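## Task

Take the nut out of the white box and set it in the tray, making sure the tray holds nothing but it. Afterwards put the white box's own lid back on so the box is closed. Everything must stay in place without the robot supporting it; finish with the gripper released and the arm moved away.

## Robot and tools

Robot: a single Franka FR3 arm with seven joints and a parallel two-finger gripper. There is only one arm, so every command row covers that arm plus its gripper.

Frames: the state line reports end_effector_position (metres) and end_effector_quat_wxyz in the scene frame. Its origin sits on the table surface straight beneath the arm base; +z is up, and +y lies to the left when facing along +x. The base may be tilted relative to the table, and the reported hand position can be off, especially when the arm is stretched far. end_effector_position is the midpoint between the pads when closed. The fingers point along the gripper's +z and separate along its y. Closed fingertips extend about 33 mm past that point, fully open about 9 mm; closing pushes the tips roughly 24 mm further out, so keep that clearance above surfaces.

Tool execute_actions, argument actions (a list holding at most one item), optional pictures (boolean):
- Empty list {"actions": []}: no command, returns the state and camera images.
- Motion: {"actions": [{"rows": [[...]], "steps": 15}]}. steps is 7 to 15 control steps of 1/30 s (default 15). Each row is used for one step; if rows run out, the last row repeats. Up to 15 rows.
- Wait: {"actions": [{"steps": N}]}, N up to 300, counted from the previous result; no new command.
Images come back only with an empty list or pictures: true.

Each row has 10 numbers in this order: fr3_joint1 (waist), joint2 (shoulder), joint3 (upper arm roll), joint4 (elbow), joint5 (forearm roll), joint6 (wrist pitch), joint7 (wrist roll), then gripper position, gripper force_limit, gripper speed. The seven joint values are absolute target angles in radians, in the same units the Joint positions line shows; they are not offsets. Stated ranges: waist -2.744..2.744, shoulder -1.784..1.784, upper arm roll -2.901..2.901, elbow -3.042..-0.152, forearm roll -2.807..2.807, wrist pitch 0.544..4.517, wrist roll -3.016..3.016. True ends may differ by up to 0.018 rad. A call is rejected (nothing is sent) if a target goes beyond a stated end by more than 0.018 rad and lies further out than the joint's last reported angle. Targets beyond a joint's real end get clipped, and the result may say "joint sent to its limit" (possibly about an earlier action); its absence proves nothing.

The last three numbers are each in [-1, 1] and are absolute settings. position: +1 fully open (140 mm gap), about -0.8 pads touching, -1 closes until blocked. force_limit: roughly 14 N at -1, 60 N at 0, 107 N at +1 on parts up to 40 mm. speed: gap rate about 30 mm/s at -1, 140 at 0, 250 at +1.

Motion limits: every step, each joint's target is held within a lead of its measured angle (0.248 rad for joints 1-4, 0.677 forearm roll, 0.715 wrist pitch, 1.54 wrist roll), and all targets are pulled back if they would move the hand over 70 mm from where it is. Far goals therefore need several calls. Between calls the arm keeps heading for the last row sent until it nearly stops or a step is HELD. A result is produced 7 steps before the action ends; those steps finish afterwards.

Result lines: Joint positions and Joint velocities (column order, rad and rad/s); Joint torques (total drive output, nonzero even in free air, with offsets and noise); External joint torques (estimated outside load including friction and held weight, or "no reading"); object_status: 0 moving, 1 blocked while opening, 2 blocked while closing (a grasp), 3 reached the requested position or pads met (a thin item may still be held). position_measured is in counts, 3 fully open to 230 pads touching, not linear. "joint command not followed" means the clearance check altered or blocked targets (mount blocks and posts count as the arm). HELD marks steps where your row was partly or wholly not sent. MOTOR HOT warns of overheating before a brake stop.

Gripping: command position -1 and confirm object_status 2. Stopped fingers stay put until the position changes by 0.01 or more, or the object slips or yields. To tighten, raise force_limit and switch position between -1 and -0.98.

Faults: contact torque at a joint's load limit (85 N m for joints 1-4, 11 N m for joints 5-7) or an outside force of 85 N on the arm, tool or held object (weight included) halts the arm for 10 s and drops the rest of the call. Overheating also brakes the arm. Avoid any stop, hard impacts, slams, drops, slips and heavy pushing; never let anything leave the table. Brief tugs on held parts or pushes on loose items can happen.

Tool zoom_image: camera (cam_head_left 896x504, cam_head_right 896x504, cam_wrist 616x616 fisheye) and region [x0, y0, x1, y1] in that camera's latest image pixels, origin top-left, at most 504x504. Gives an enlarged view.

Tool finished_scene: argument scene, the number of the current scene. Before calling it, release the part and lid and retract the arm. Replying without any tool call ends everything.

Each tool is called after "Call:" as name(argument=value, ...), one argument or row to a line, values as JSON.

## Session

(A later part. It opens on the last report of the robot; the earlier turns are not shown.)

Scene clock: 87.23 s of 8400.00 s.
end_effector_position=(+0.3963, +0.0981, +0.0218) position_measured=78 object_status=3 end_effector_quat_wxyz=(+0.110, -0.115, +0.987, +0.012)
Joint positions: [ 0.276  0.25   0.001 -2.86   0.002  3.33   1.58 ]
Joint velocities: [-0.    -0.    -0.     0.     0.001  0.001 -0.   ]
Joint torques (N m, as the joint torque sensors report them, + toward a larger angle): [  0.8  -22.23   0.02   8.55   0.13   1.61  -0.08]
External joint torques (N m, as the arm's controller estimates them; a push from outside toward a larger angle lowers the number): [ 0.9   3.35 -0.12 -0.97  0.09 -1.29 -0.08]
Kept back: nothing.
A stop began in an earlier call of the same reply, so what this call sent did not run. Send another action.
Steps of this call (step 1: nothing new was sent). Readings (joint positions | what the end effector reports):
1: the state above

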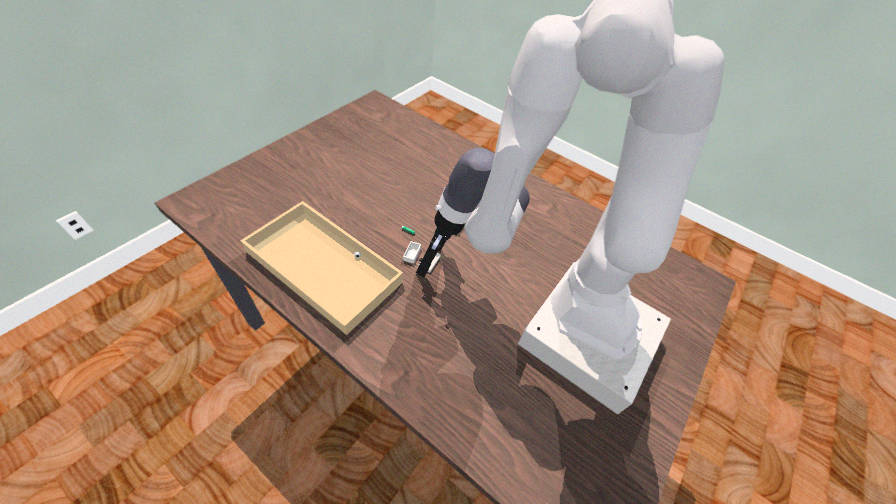

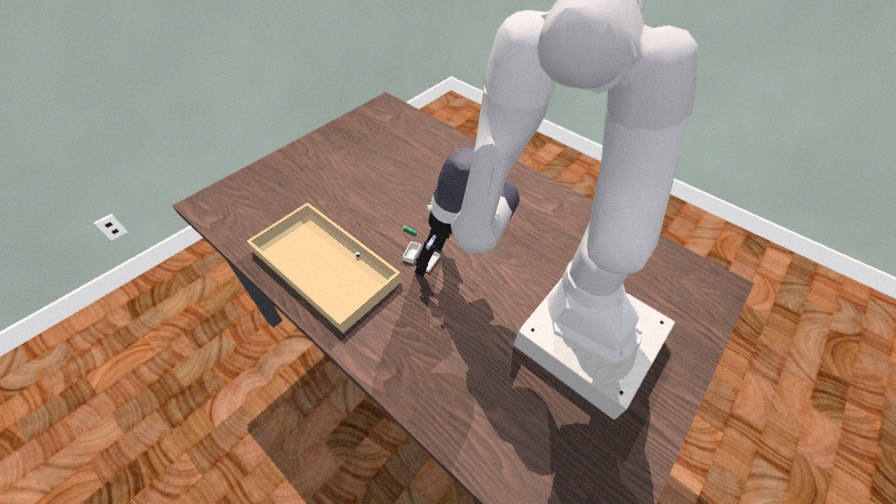

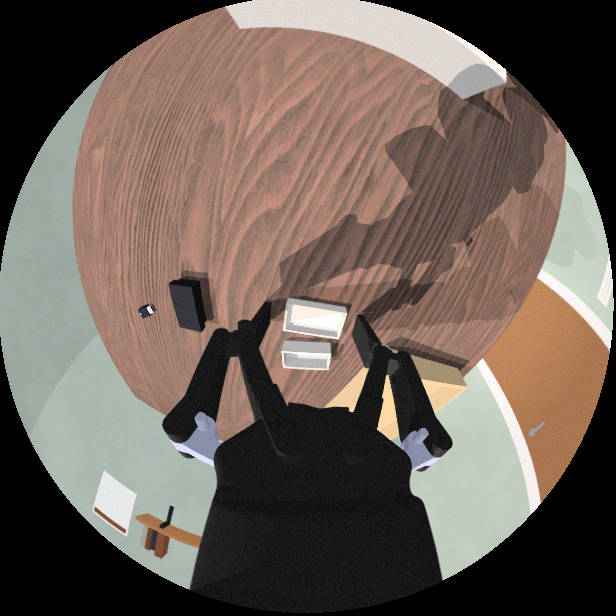

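Call:
execute_actions(
  actions=[
    {"rows":[[0.278,0.15,0,-2.86,0,3.4,1.56,0.4,-0.3,0],[0.278,0.1,0,-2.88,0,3.5,1.56,0.4,-0.3,0],[0.278,0.1,0,-2.92,0,3.7,1.56,0.4,-0.3,0],[0.278,0.15,0,-2.96,0,3.9,1.56,0.4,-0.3,0],[0.278,0.2,0,-2.99,0,4.1,1.56,0.4,-0.3,0],[0.278,0.25,0,-2.99,0,4.24,1.56,0.4,-0.3,0]],"steps":15},
  ],
)

Call:
execute_actions(
  actions=[
    {"steps":25},
  ],
)

Call:
execute_actions(
  actions=[
    {"rows":[[0.278,0.3,0,-2.99,0,4.24,1.56,0.4,-0.3,0],[0.278,0.35,0,-2.99,0,4.24,1.56,0.4,-0.3,0],[0.278,0.4,0,-2.99,0,4.24,1.56,0.4,-0.3,0],[0.278,0.45,0,-2.99,0,4.24,1.56,0.4,-0.3,0],[0.278,0.5,0,-2.99,0,4.24,1.56,0.4,-0.3,0],[0.278,0.552,0,-2.99,0,4.24,1.56,0.4,-0.3,0]],"steps":12},
  ],
)

Call:
execute_actions(
  actions=[
    {"steps":15},
  ],
  pictures=true,
)

Scene clock: 88.20 s of 8400.00 s.
end_effector_position=(+0.4535, +0.1123, +0.0892) position_measured=78 object_status=3 end_effector_quat_wxyz=(+0.264, -0.115, +0.957, +0.031)
Joint positions: [ 0.276  0.204  0.001 -2.934  0.001  3.674  1.575]
Joint velocities: [-0.     0.279 -0.    -0.33  -0.001  1.686 -0.015]
Joint torques (N m, as the joint torque sensors report them, + toward a larger angle): [  1.43 -25.23  -0.42   9.23  -0.05   4.17  -0.24]
External joint torques (N m, as the arm's controller estimates them; a push from outside toward a larger angle lowers the number): [ 1.53  1.21 -0.51 -2.56 -0.08  0.89 -0.22]
Steps of this call (steps 1 to 21: nothing new was sent; steps 22 to 29: the first 8 steps of this action). Readings (joint positions | what the end effector reports):
22: [0.276 0.238 0.001 -2.864 0.002 3.335 1.579] | position_measured=78 object_status=3
23: [0.276 0.214 0.001 -2.867 0.002 3.349 1.578] | position_measured=78 object_status=3
25: [0.276 0.179 0.001 -2.881 0.002 3.424 1.577] | position_measured=78 object_status=3
29: the state above

Scene clock: 89.03 s of 8400.00 s.
end_effector_position=(+0.5032, +0.1249, +0.2055) position_measured=78 object_status=3 end_effector_quat_wxyz=(+0.475, -0.110, +0.872, +0.055)
Joint positions: [ 0.276  0.248  0.001 -2.988  0.001  4.232  1.564]
Joint velocities: [ 0.     0.001  0.    -0.    -0.001  0.034 -0.002]
Joint torques (N m, as the joint torque sensors report them, + toward a larger angle): [  1.88 -22.49  -0.12   5.62  -0.21   3.6   -0.35]
External joint torques (N m, as the arm's controller estimates them; a push from outside toward a larger angle lowers the number): [ 1.98  0.67 -0.27 -1.6  -0.15  0.27 -0.33]
Kept back: nothing.
Steps of this call (steps 1 to 7: the last 7 steps of your previous action; steps 8 to 25: the robot went on to your last target). Readings (joint positions | what the end effector reports):
1: [0.276 0.213 0.001 -2.944 0.001 3.730 1.574] | position_measured=78 object_status=3
2: [0.276 0.220 0.001 -2.953 0.001 3.784 1.574] | position_measured=78 object_status=3
4: [0.276 0.232 0.001 -2.967 0.001 3.883 1.573] | position_measured=78 object_status=3
8: [0.276 0.245 0.001 -2.983 0.001 4.059 1.570] | position_measured=78 object_status=3
25: the state above

Scene clock: 89.20 s of 8400.00 s.
end_effector_position=(+0.4736, +0.1174, +0.1393) position_measured=78 object_status=3 end_effector_quat_wxyz=(+0.418, -0.113, +0.900, +0.048)
Joint positions: [ 0.276  0.386  0.001 -2.986  0.001  4.239  1.564]
Joint velocities: [-0.001  1.154  0.001 -0.01  -0.001 -0.008  0.001]
Joint torques (N m, as the joint torque sensors report them, + toward a larger angle): [  1.57 -29.48  -0.86   2.97  -0.43   3.68  -0.22]
External joint torques (N m, as the arm's controller estimates them; a push from outside toward a larger angle lowers the number): [ 1.67  0.52 -1.15 -0.96 -0.25 -0.06 -0.2 ]
Steps of this call (steps 1 to 5: the first 5 steps of this action). Readings (joint positions | what the end effector reports):
1: [0.276 0.255 0.001 -2.987 0.001 4.235 1.564] | position_measured=78 object_status=3
2: [0.276 0.277 0.001 -2.986 0.001 4.237 1.564] | position_measured=78 object_status=3
4: [0.276 0.347 0.001 -2.986 0.001 4.239 1.564] | position_measured=78 object_status=3
5: the state above

Scene clock: 89.70 s of 8400.00 s.
end_effector_position=(+0.4212, +0.1042, +0.0613) position_measured=78 object_status=3 end_effector_quat_wxyz=(+0.339, -0.117, +0.933, +0.038)
Joint positions: [ 0.276  0.55   0.001 -2.991  0.001  4.237  1.563]
Joint velocities: [ 0.     0.001 -0.001 -0.     0.     0.001 -0.001]
Joint torques (N m, as the joint torque sensors report them, + toward a larger angle): [  2.   -22.98  -0.12   0.6   -0.56   3.78  -0.21]
External joint torques (N m, as the arm's controller estimates them; a push from outside toward a larger angle lowers the number): [ 2.08  2.24 -0.56  0.   -0.25  0.38 -0.19]
Kept back: nothing.
Steps of this call (steps 1 to 7: the last 7 steps of your previous action; steps 8 to 15: the robot went on to your last target). Readings (joint positions | what the end effector reports):
1: [0.276 0.424 0.001 -2.986 0.001 4.239 1.564] | position_measured=78 object_status=3
2: [0.276 0.463 0.001 -2.986 0.001 4.239 1.564] | position_measured=78 object_status=3
4: [0.276 0.519 0.001 -2.990 0.001 4.238 1.564] | position_measured=78 object_status=3
8: [0.276 0.548 0.001 -2.991 0.001 4.237 1.564] | position_measured=78 object_status=3
15: the state above

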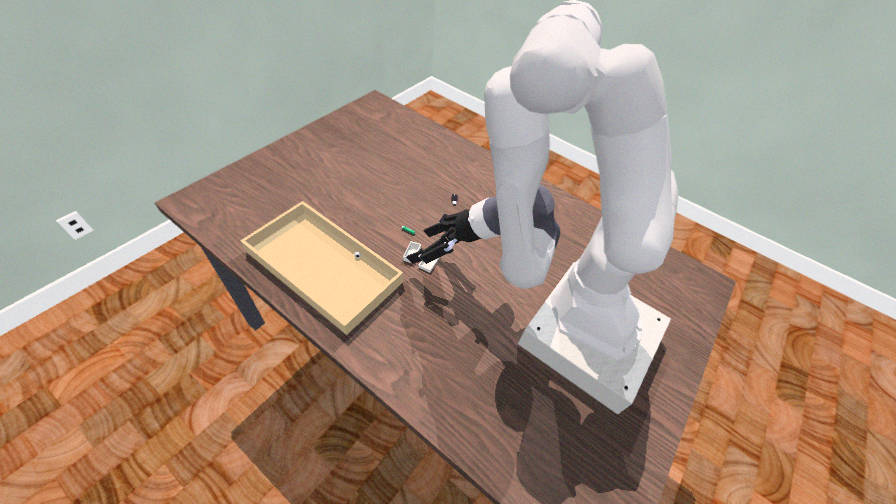

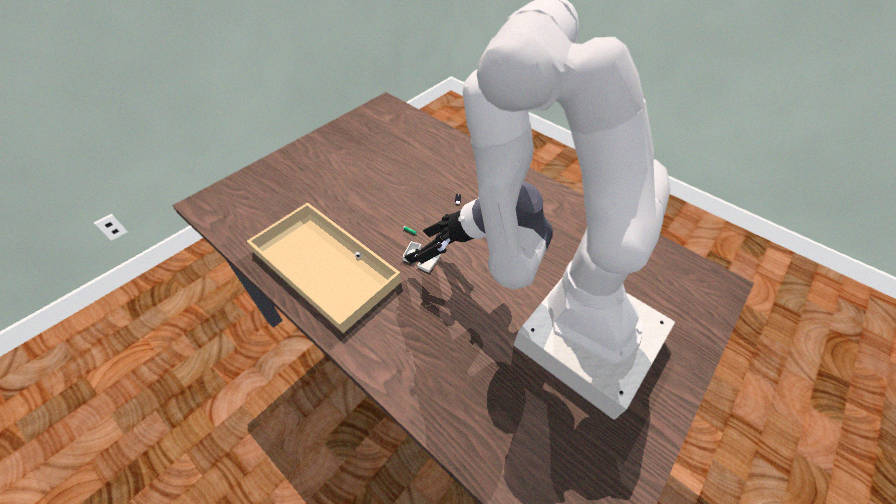

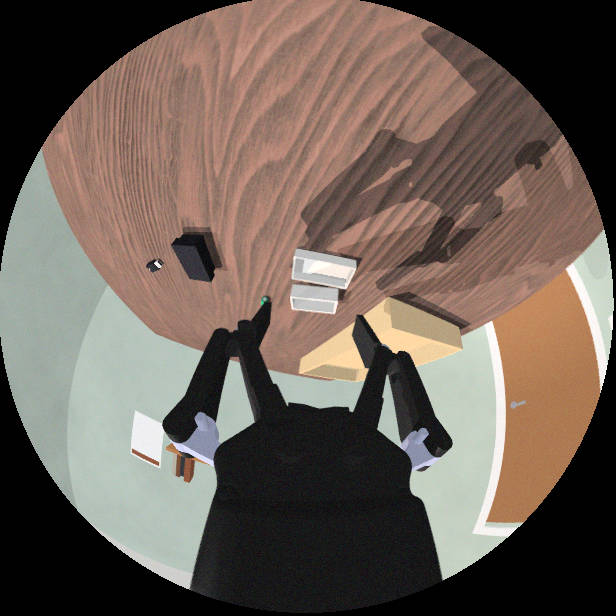

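Call:
execute_actions(
  actions=[
    {"rows":[[0.278,0.552,0,-3.0,0,4.35,1.56,0.4,-0.3,0],[0.278,0.552,0,-3.015,0,4.42,1.56,0.4,-0.3,0],[0.278,0.57,0,-3.015,0,4.48,1.56,0.4,-0.3,0],[0.278,0.6,0,-3.015,0,4.49,1.56,0.4,-0.3,0],[0.278,0.63,0,-3.015,0,4.5,1.56,0.4,-0.3,0],[0.278,0.66,0,-3.015,0,4.5,1.56,0.4,-0.3,0],[0.278,0.68,0,-3.015,0,4.5,1.56,0.4,-0.3,0],[0.278,0.7,0,-3.015,0,4.5,1.56,0.4,-0.3,0],[0.278,0.72,0,-3.015,0,4.5,1.56,0.4,-0.3,0]],"steps":15},
  ],
)

Call:
execute_actions(
  actions=[
    {"steps":15},
  ],
  pictures=true,
)

Scene clock: 91.63 s of 8400.00 s.
end_effector_position=(+0.4109, +0.1016, +0.0691) position_measured=78 object_status=3 end_effector_quat_wxyz=(+0.374, -0.116, +0.919, +0.042)
Joint positions: [ 0.276  0.649  0.001 -3.011  0.001  4.43   1.563]
Joint velocities: [ 0.002  0.677 -0.    -0.037  0.001  0.396 -0.001]
Joint torques (N m, as the joint torque sensors report them, + toward a larger angle): [  2.55 -28.43  -0.21  -3.34  -0.72   4.18  -0.11]
External joint torques (N m, as the arm's controller estimates them; a push from outside toward a larger angle lowers the number): [ 2.59  0.41 -0.75 -2.   -0.31  0.5  -0.08]
Steps of this call (steps 1 to 15: the robot went on to your last target; steps 16 to 50: nothing new was sent; steps 51 to 58: the first 8 steps of this action). Readings (joint positions | what the end effector reports):
51: [0.276 0.551 0.001 -2.992 0.001 4.252 1.563] | position_measured=78 object_status=3
52: [0.276 0.551 0.001 -2.997 0.001 4.279 1.563] | position_measured=78 object_status=3
54: [0.276 0.563 0.001 -3.005 0.001 4.345 1.563] | position_measured=78 object_status=3
58: the state above

Scene clock: 92.13 s of 8400.00 s.
end_effector_position=(+0.3961, +0.0979, +0.0578) position_measured=78 object_status=3 end_effector_quat_wxyz=(+0.370, -0.116, +0.921, +0.042)
Joint positions: [ 0.276  0.718  0.001 -3.014  0.001  4.494  1.563]
Joint velocities: [ 0.     0.001  0.001 -0.     0.001  0.022  0.   ]
Joint torques (N m, as the joint torque sensors report them, + toward a larger angle): [  1.93 -24.04   0.29  -4.56  -0.77   3.62  -0.25]
External joint torques (N m, as the arm's controller estimates them; a push from outside toward a larger angle lowers the number): [ 1.97  1.   -0.3  -1.11 -0.31  0.22 -0.23]
Kept back: nothing.
Steps of this call (steps 1 to 7: the last 7 steps of your previous action; steps 8 to 15: the robot went on to your last target). Readings (joint positions | what the end effector reports):
1: [0.276 0.671 0.001 -3.012 0.001 4.442 1.563] | position_measured=78 object_status=3
2: [0.276 0.689 0.001 -3.013 0.001 4.451 1.563] | position_measured=78 object_status=3
4: [0.276 0.709 0.001 -3.014 0.001 4.465 1.563] | position_measured=78 object_status=3
8: [0.276 0.717 0.001 -3.014 0.001 4.483 1.563] | position_measured=78 object_status=3
15: the state above

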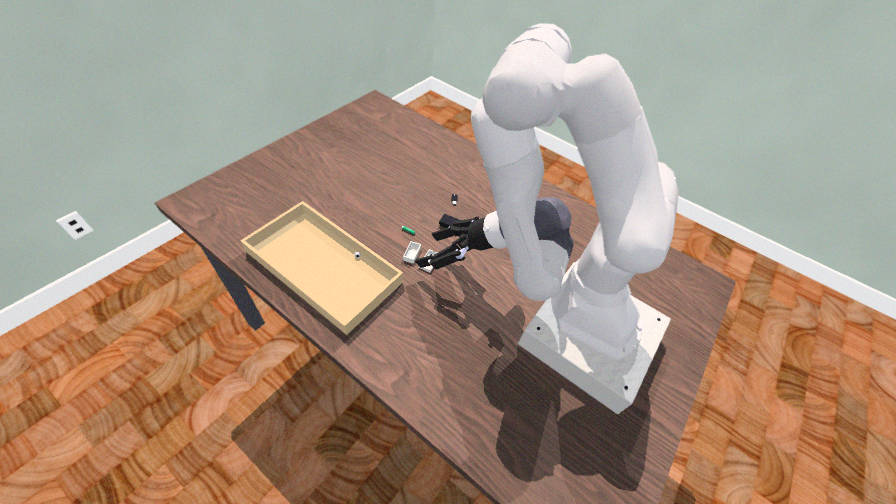

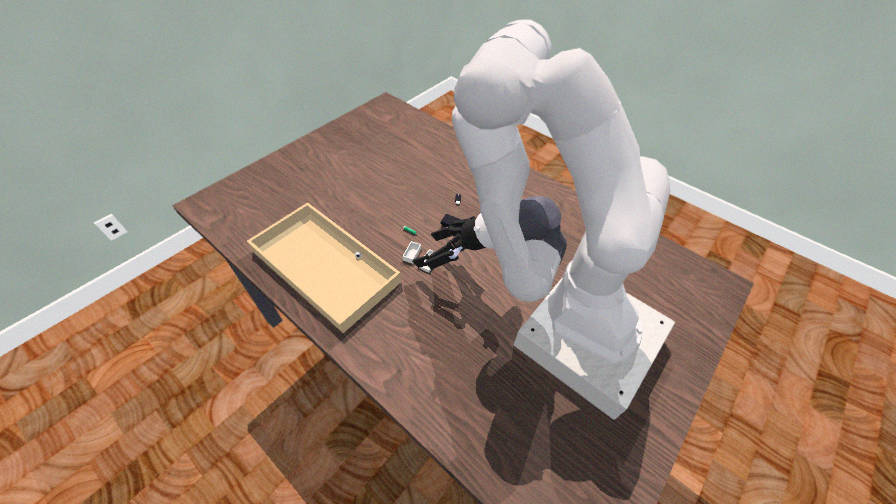

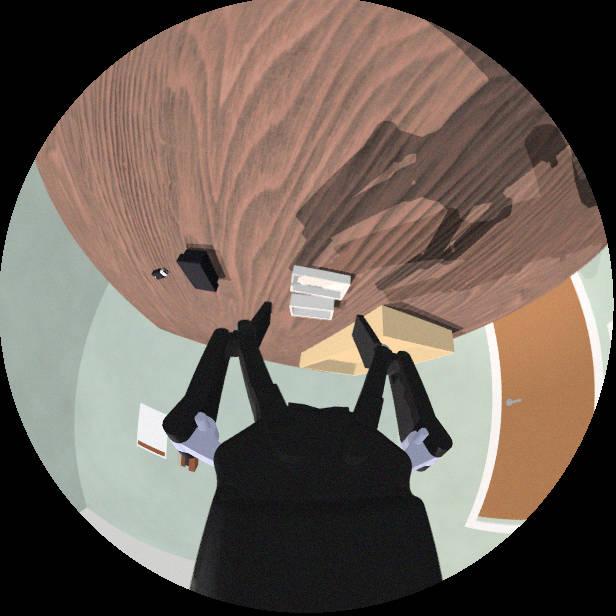

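Call:
execute_actions(
  actions=[
    {"rows":[[0.278,0.74,0,-3.015,0,4.5,1.56,0.4,-0.3,-0.3],[0.278,0.76,0,-3.015,0,4.5,1.56,0.4,-0.3,-0.3],[0.278,0.78,0,-3.015,0,4.5,1.56,0.4,-0.3,-0.3],[0.278,0.78,0,-3.015,0,4.5,1.56,0.4,-0.3,-0.3],[0.278,0.78,0,-3.015,0,4.5,1.56,0.4,-0.3,-0.3],[0.278,0.78,0,-3.015,0,4.5,1.56,0.4,-0.3,-0.3],[0.278,0.78,0,-3.015,0,4.5,1.56,0.4,-0.3,-0.3],[0.278,0.78,0,-3.015,0,4.5,1.56,-1,-0.3,-0.3]],"steps":15},
  ],
)

Call:
execute_actions(
  actions=[
    {"steps":20},
  ],
  pictures=true,
)

Call:
zoom_image(
  camera="cam_wrist",
  region=[240,240,390,370],
)

Scene clock: 92.83 s of 8400.00 s.
end_effector_position=(+0.3767, +0.0931, +0.0362) position_measured=78 object_status=0 end_effector_quat_wxyz=(+0.345, -0.117, +0.930, +0.039)
Joint positions: [ 0.276  0.776  0.001 -3.014  0.001  4.499  1.563]
Joint velocities: [ 0.002  0.042 -0.001 -0.     0.001  0.002  0.001]
Joint torques (N m, as the joint torque sensors report them, + toward a larger angle): [  1.75 -24.72  -0.36  -5.03  -0.75   3.54  -0.16]
External joint torques (N m, as the arm's controller estimates them; a push from outside toward a larger angle lowers the number): [ 1.77  1.05 -1.01 -0.72 -0.25  0.02 -0.14]
Steps of this call (steps 1 to 13: the robot went on to your last target; steps 14 to 21: the first 8 steps of this action). Readings (joint positions | what the end effector reports):
14: [0.276 0.721 0.001 -3.014 0.001 4.498 1.563] | position_measured=78 object_status=3
15: [0.276 0.730 0.001 -3.014 0.001 4.499 1.563] | position_measured=78 object_status=3
17: [0.276 0.756 0.001 -3.014 0.001 4.499 1.563] | position_measured=78 object_status=3
21: the state above

Scene clock: 93.50 s of 8400.00 s.
end_effector_position=(+0.3764, +0.0932, +0.0363) position_measured=192 object_status=0 end_effector_quat_wxyz=(+0.346, -0.118, +0.930, +0.039)
Joint positions: [ 0.276  0.778  0.001 -3.014  0.001  4.502  1.563]
Joint velocities: [ 0.001 -0.    -0.     0.001 -0.001 -0.002  0.001]
Joint torques (N m, as the joint torque sensors report them, + toward a larger angle): [  2.01 -24.04  -0.73  -6.    -0.68   3.18  -0.3 ]
External joint torques (N m, as the arm's controller estimates them; a push from outside toward a larger angle lowers the number): [ 2.07  0.98 -1.36 -1.32 -0.18 -0.25 -0.28]
Kept back: nothing.
Steps of this call (steps 1 to 7: the last 7 steps of your previous action; steps 8 to 15: the robot went on to your last target; steps 16 to 20: nothing new was sent). Readings (joint positions | what the end effector reports):
1: [0.276 0.777 0.001 -3.014 0.001 4.499 1.563] | position_measured=82 object_status=0
2: [0.276 0.778 0.001 -3.014 0.001 4.499 1.563] | position_measured=88 object_status=0
4: [0.276 0.778 0.001 -3.014 0.001 4.499 1.563] | position_measured=100 object_status=0
8: [0.276 0.778 0.001 -3.014 0.001 4.499 1.563] | position_measured=123 object_status=0
20: the state above
The arm was judged still, so your last target was given up. Only a new action makes it travel on or press farther. Fingers that are still opening or closing keep moving.

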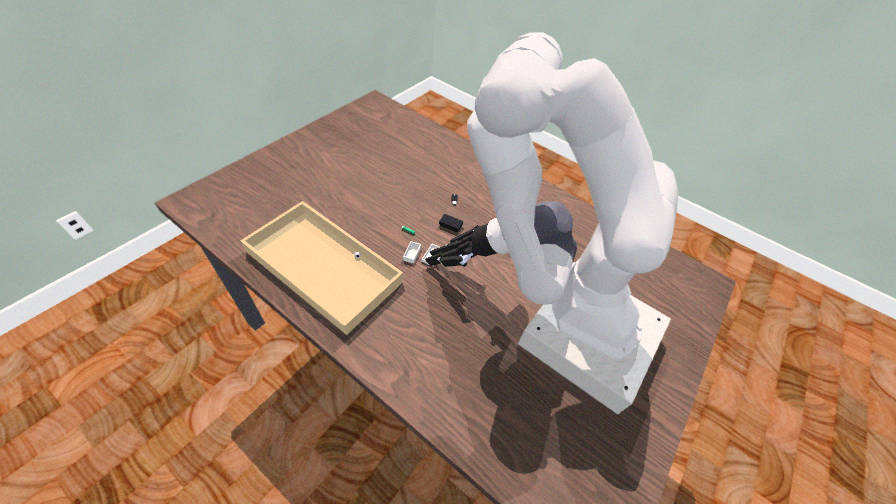

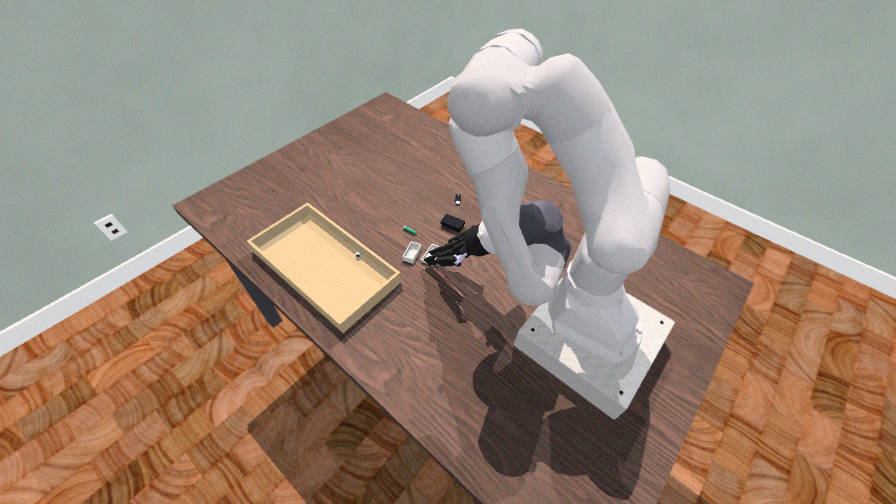

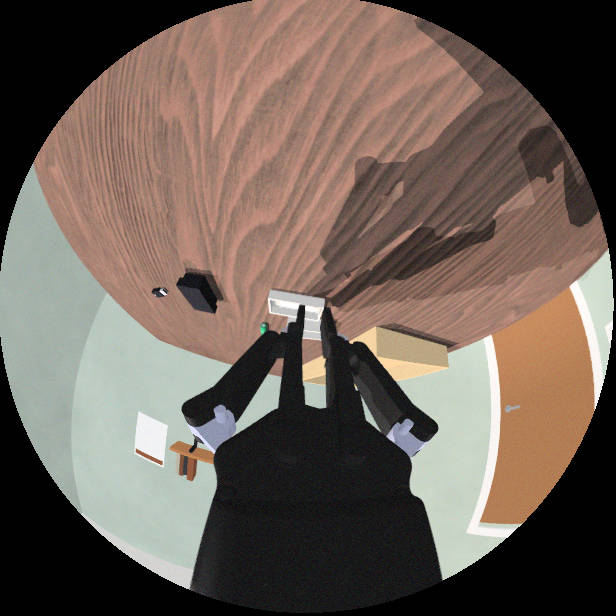

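Region (240, 240, 390, 370) of cam_wrist's 616x616 image, scaled by 3.360, with more detail than that image has; it fills the top 437 rows of this view, and the rest is white.

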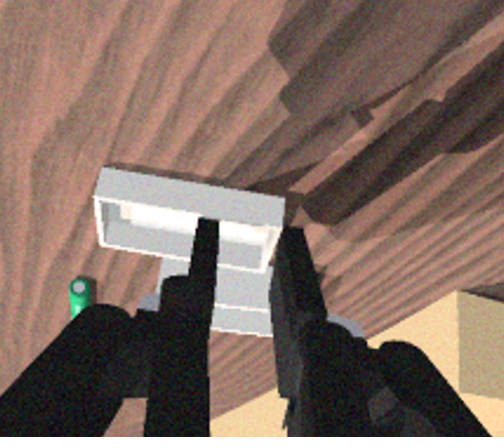

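Call:
execute_actions(
  actions=[],
)

Call:
zoom_image(
  camera="cam_wrist",
  region=[240,240,390,370],
)

Call:
zoom_image(
  camera="cam_head_left",
  region=[390,215,490,295],
)

Scene clock: 93.70 s of 8400.00 s.
end_effector_position=(+0.3764, +0.0932, +0.0362) position_measured=227 object_status=0 end_effector_quat_wxyz=(+0.346, -0.118, +0.930, +0.039)
Joint positions: [ 0.276  0.778  0.001 -3.014  0.001  4.502  1.563]
Joint velocities: [-0.     0.001  0.001 -0.002  0.     0.    -0.   ]
Joint torques (N m, as the joint torque sensors report them, + toward a larger angle): [  1.3  -24.02  -0.36  -5.12  -0.63   3.14  -0.34]
External joint torques (N m, as the arm's controller estimates them; a push from outside toward a larger angle lowers the number): [ 1.36  0.94 -0.98 -0.38 -0.13 -0.28 -0.32]
Kept back: nothing.
Steps of this call (steps 1 to 6: nothing new was sent). Readings (joint positions | what the end effector reports):
1: [0.276 0.778 0.001 -3.014 0.001 4.502 1.563] | position_measured=198 object_status=0
2: [0.276 0.778 0.001 -3.014 0.001 4.502 1.563] | position_measured=203 object_status=0
4: [0.276 0.778 0.001 -3.014 0.001 4.502 1.563] | position_measured=215 object_status=0
6: the state above

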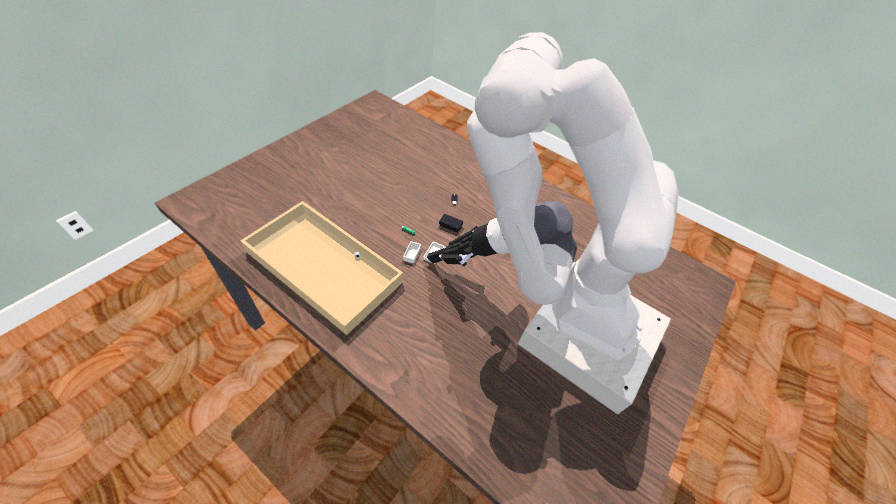

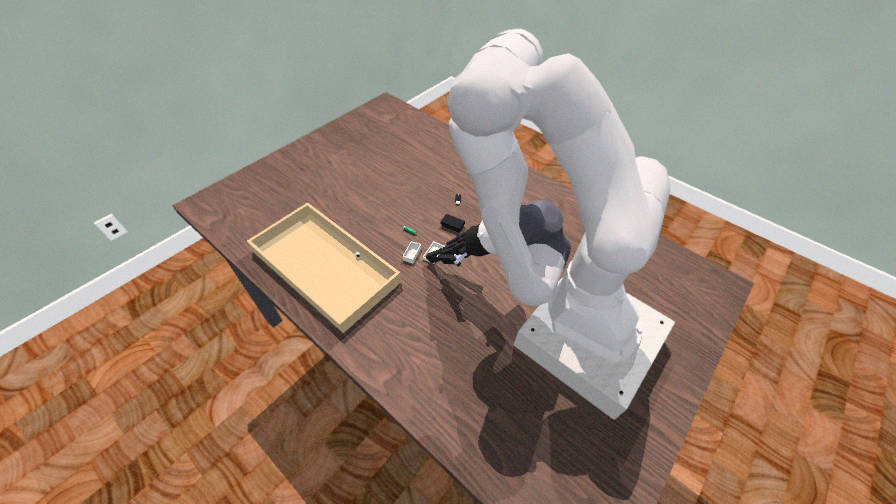

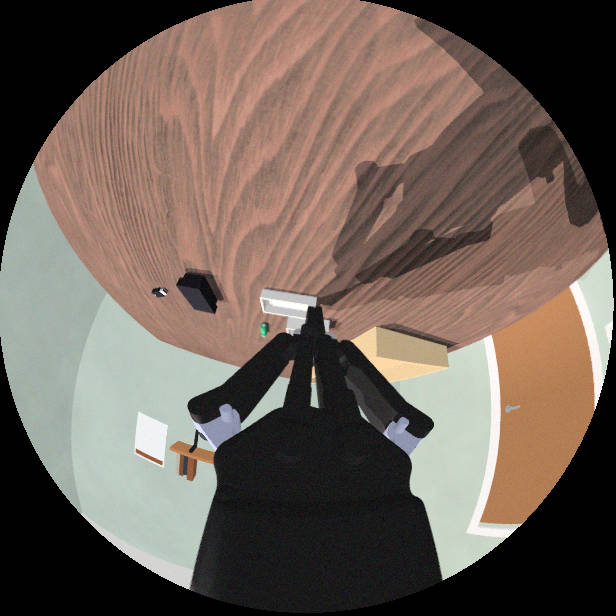

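Region (240, 240, 390, 370) of cam_wrist's 616x616 image, scaled by 3.360, with more detail than that image has; it fills the top 437 rows of this view, and the rest is white.

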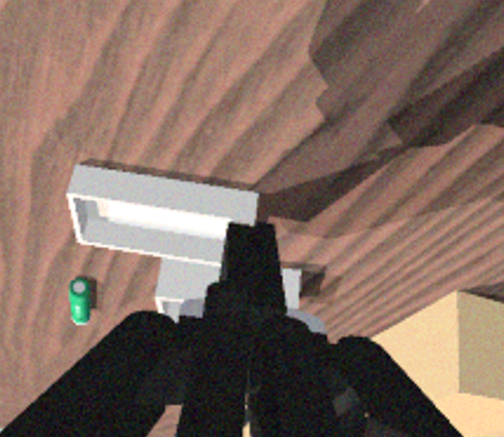

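Region (390, 215, 490, 295) of cam_head_left's 896x504 image, scaled by 5.040, with more detail than that image has; it fills the top 403 rows of this view, and the rest is white.

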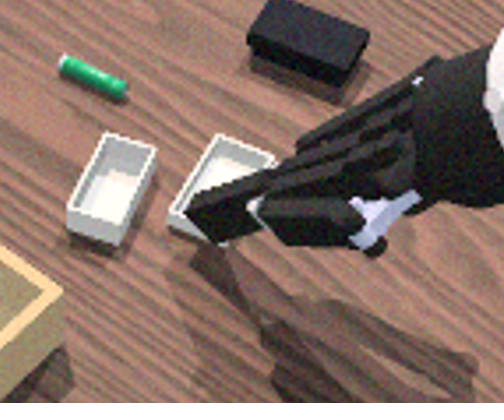

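Call:
execute_actions(
  actions=[
    {"rows":[[0.278,0.76,0,-3.015,0,4.5,1.56,-1,-0.3,-0.3],[0.278,0.73,0,-3.015,0,4.5,1.56,-1,-0.3,-0.3],[0.278,0.70,0,-3.015,0,4.5,1.56,-1,-0.3,-0.3],[0.278,0.66,0,-3.015,0,4.5,1.56,-1,-0.3,-0.3]],"steps":10},
  ],
)

Call:
execute_actions(
  actions=[
    {"steps":12},
  ],
  pictures=true,
)

Scene clock: 94.97 s of 8400.00 s.
end_effector_position=(+0.3854, +0.0955, +0.0465) position_measured=232 object_status=3 end_effector_quat_wxyz=(+0.357, -0.117, +0.926, +0.041)
Joint positions: [ 0.276  0.75   0.001 -3.016  0.001  4.5    1.563]
Joint velocities: [-0.001 -0.578  0.     0.001  0.001 -0.     0.   ]
Joint torques (N m, as the joint torque sensors report them, + toward a larger angle): [  1.33 -26.46  -0.3   -3.49  -0.66   3.55  -0.35]
External joint torques (N m, as the arm's controller estimates them; a push from outside toward a larger angle lowers the number): [ 1.37 -0.26 -0.96 -1.11 -0.12 -0.18 -0.32]
Steps of this call (steps 1 to 35: nothing new was sent; steps 36 to 38: the first 3 steps of this action). Readings (joint positions | what the end effector reports):
36: [0.276 0.776 0.001 -3.015 0.001 4.502 1.563] | position_measured=232 object_status=3
37: [0.276 0.767 0.001 -3.015 0.001 4.501 1.563] | position_measured=232 object_status=3
38: the state above

Scene clock: 95.37 s of 8400.00 s.
end_effector_position=(+0.4155, +0.1031, +0.0834) position_measured=232 object_status=3 end_effector_quat_wxyz=(+0.398, -0.115, +0.909, +0.045)
Joint positions: [ 0.276  0.662  0.001 -3.015  0.001  4.501  1.563]
Joint velocities: [-0.    -0.004 -0.001  0.    -0.001 -0.001 -0.001]
Joint torques (N m, as the joint torque sensors report them, + toward a larger angle): [  1.72 -24.92  -0.15  -3.24  -0.57   3.42  -0.24]
External joint torques (N m, as the arm's controller estimates them; a push from outside toward a larger angle lowers the number): [ 1.79  0.1  -0.66 -1.   -0.16 -0.01 -0.22]
Kept back: nothing.
Steps of this call (steps 1 to 7: the last 7 steps of your previous action; steps 8 to 12: the robot went on to your last target). Readings (joint positions | what the end effector reports):
1: [0.276 0.727 0.001 -3.016 0.001 4.499 1.563] | position_measured=232 object_status=3
2: [0.276 0.703 0.001 -3.016 0.001 4.500 1.563] | position_measured=232 object_status=3
4: [0.276 0.675 0.001 -3.015 0.001 4.501 1.563] | position_measured=232 object_status=3
8: [0.276 0.663 0.001 -3.015 0.001 4.501 1.563] | position_measured=232 object_status=3
12: the state above

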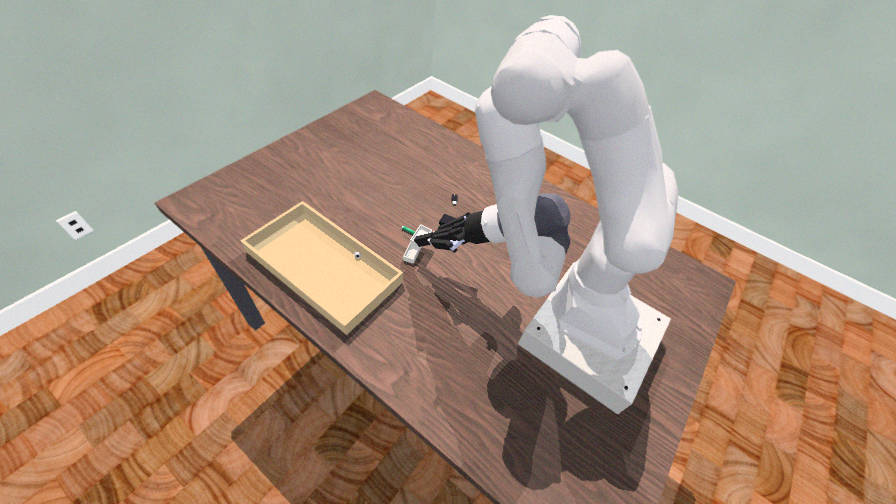

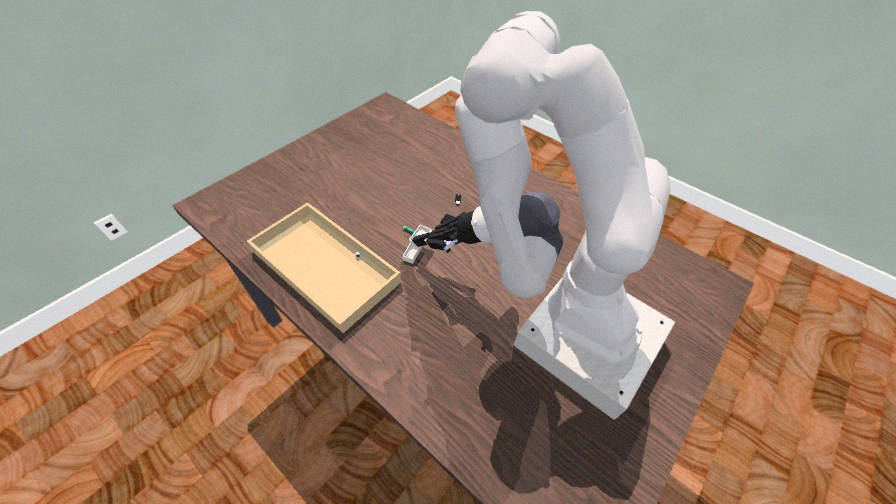

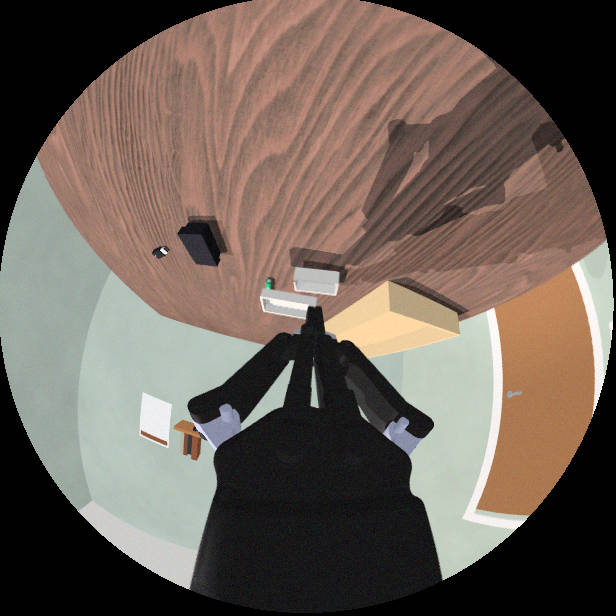

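Call:
execute_actions(
  actions=[
    {"rows":[[0.278,0.55,0,-2.98,0,4.4,1.56,-0.98,0.3,-0.3],[0.2,0.42,0,-2.9,0,4.2,1.56,-0.98,0.3,-0.3],[0.1,0.3,0,-2.75,0,3.9,1.56,-0.98,0.3,-0.3],[0,0.22,0,-2.55,0,3.55,1.56,-0.98,0.3,-0.3],[-0.12,0.2,0,-2.35,0,3.2,1.56,-0.98,0.3,-0.3],[-0.25,0.25,0,-2.15,0,2.8,1.56,-0.98,0.3,-0.3],[-0.38,0.35,0,-1.95,0,2.4,1.56,-0.98,0.3,-0.3],[-0.5,0.5,0,-1.75,0,2.0,1.56,-0.98,0.3,-0.3]],"steps":15},
  ],
)

Call:
execute_actions(
  actions=[
    {"rows":[[-0.5,0.55,0,-1.65,0,1.75,1.56,-0.98,0.3,-0.3],[-0.5,0.62,0,-1.55,0,1.5,1.56,-0.98,0.3,-0.3],[-0.5,0.7,0,-1.48,0,1.3,1.56,-0.98,0.3,-0.3],[-0.5,0.8,0,-1.42,0,1.17,1.56,-0.98,0.3,-0.3],[-0.5,0.9,0,-1.42,0,1.17,1.56,-0.98,0.3,-0.3]],"steps":15},
  ],
)

Call:
execute_actions(
  actions=[
    {"steps":30},
  ],
  pictures=true,
)

Scene clock: 97.10 s of 8400.00 s.
end_effector_position=(+0.5568, +0.0431, +0.1460) position_measured=234 object_status=3 end_effector_quat_wxyz=(+0.444, -0.038, +0.895, +0.015)
Joint positions: [ 0.103  0.442  0.005 -2.803 -0.002  4.165  1.563]
Joint velocities: [-0.736  0.012 -0.057  0.875  0.008 -1.107 -0.   ]
Joint torques (N m, as the joint torque sensors report them, + toward a larger angle): [  3.14 -14.73   3.17  -7.17  -0.36   1.16  -0.11]
External joint torques (N m, as the arm's controller estimates them; a push from outside toward a larger angle lowers the number): [-1.04 -2.07 -0.49  0.83  0.33 -0.64 -0.11]
Steps of this call (steps 1 to 30: the robot went on to your last target; steps 31 to 44: nothing new was sent; steps 45 to 52: the first 8 steps of this action). Readings (joint positions | what the end effector reports):
45: [0.276 0.646 0.001 -3.013 0.001 4.484 1.563] | position_measured=232 object_status=0
46: [0.268 0.607 0.003 -2.998 0.000 4.452 1.563] | position_measured=234 object_status=0
48: [0.222 0.535 0.007 -2.933 -0.001 4.360 1.563] | position_measured=234 object_status=0
52: the state above

Scene clock: 97.60 s of 8400.00 s.
end_effector_position=(+0.5920, -0.1560, +0.0367) position_measured=234 object_status=3 end_effector_quat_wxyz=(+0.285, +0.119, +0.950, -0.039)
Joint positions: [-0.228  0.583  0.002 -2.457 -0.002  3.62   1.563]
Joint velocities: [-0.504  0.517 -0.002  0.523 -0.009 -0.709  0.   ]
Joint torques (N m, as the joint torque sensors report them, + toward a larger angle): [ -0.35 -36.9    0.11   8.57   0.47  -0.02  -0.23]
External joint torques (N m, as the arm's controller estimates them; a push from outside toward a larger angle lowers the number): [-2.48  4.79 -1.18 -2.03  0.31 -1.66 -0.21]
Steps of this call (steps 1 to 7: the last 7 steps of your previous action; steps 8 to 15: the first 8 steps of this action). Readings (joint positions | what the end effector reports):
8: [-0.098 0.477 0.005 -2.593 -0.002 3.828 1.563] | position_measured=234 object_status=3
9: [-0.121 0.486 0.004 -2.569 -0.002 3.792 1.563] | position_measured=234 object_status=3
11: [-0.159 0.514 0.002 -2.528 -0.002 3.734 1.563] | position_measured=234 object_status=3
15: the state above

Scene clock: 107.67 s of 8400.00 s.
end_effector_position=(+0.5978, -0.1676, +0.0381) position_measured=234 object_status=3 end_effector_quat_wxyz=(+0.287, +0.126, +0.949, -0.041)
Joint positions: [-0.246  0.59   0.003 -2.434 -0.003  3.61   1.563]
Joint velocities: [-0.     0.001  0.     0.001  0.001  0.     0.   ]
Joint torques (N m, as the joint torque sensors report them, + toward a larger angle): [  2.11 -36.36   0.51   9.34  -0.04   3.59  -0.06]
External joint torques (N m, as the arm's controller estimates them; a push from outside toward a larger angle lowers the number): [ 2.19  0.93 -0.01 -2.38 -0.14  0.22 -0.04]
TORQUE FAULT: the external load on joint 6 (wrist pitch) reached its load limit, and the arm stopped for 10 seconds. The arm's remaining commands of this call were not run. The arm holds where it stopped, with its grip as last carried out, and accepts commands again: back off and push less far. The arm stops again, at the same cost, whenever a joint's load reaches its limit.
Kept back: nothing.
The stop began at step 2 of this call (marked STOPPED below). From that step on the arm followed nothing that you had sent. 6 steps, steps kept back included, did not run and will not run. Nothing is kept back now, and the robot has no last target.
Steps of this call (step 1: the first step of the 7 kept back from your previous action; steps 2 to 302: the stop). Readings (joint positions | what the end effector reports):
1: [-0.243 0.592 0.005 -2.436 -0.004 3.611 1.563] | position_measured=234 object_status=3
2: [-0.249 0.592 0.002 -2.426 -0.003 3.608 1.563] | position_measured=234 object_status=3 STOPPED
4: [-0.250 0.590 0.000 -2.429 -0.003 3.609 1.563] | position_measured=234 object_status=3
8: [-0.246 0.590 0.003 -2.433 -0.003 3.609 1.563] | position_measured=234 object_status=3
302: the state above

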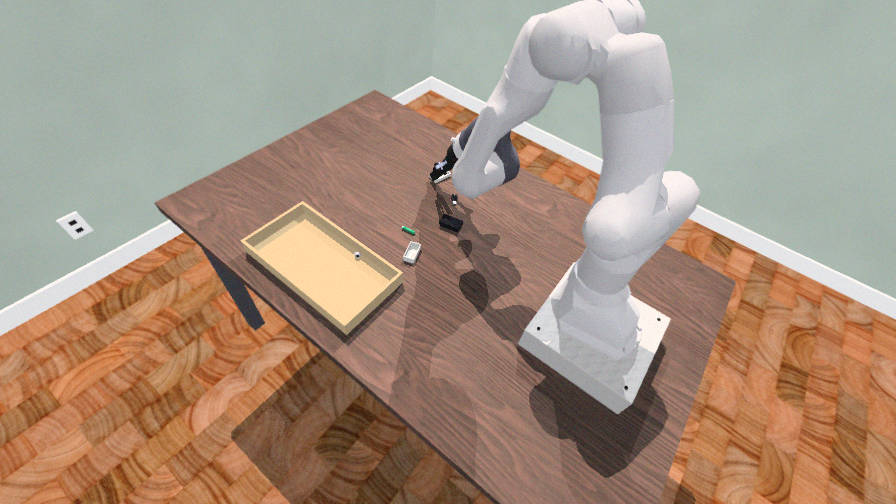

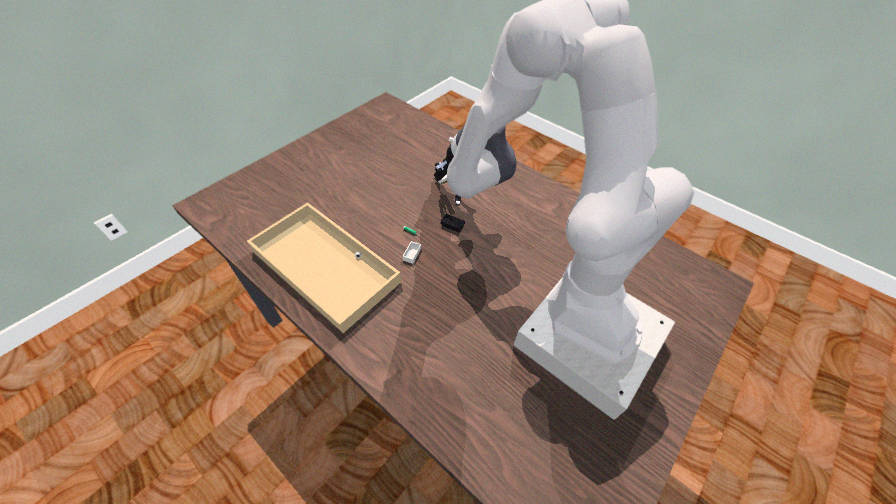

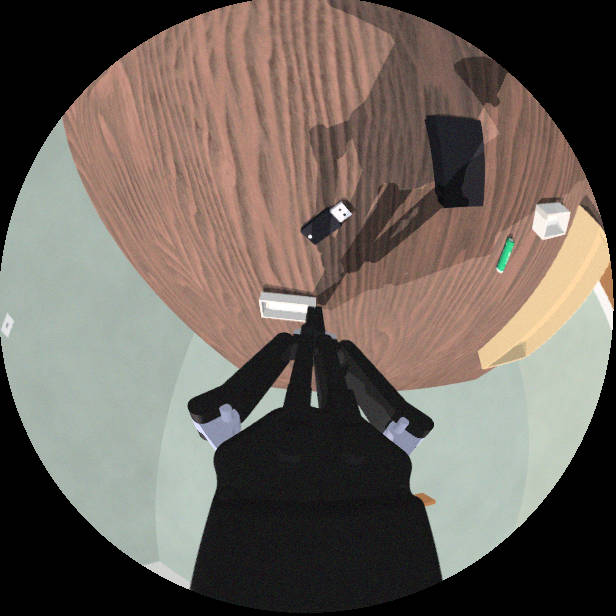

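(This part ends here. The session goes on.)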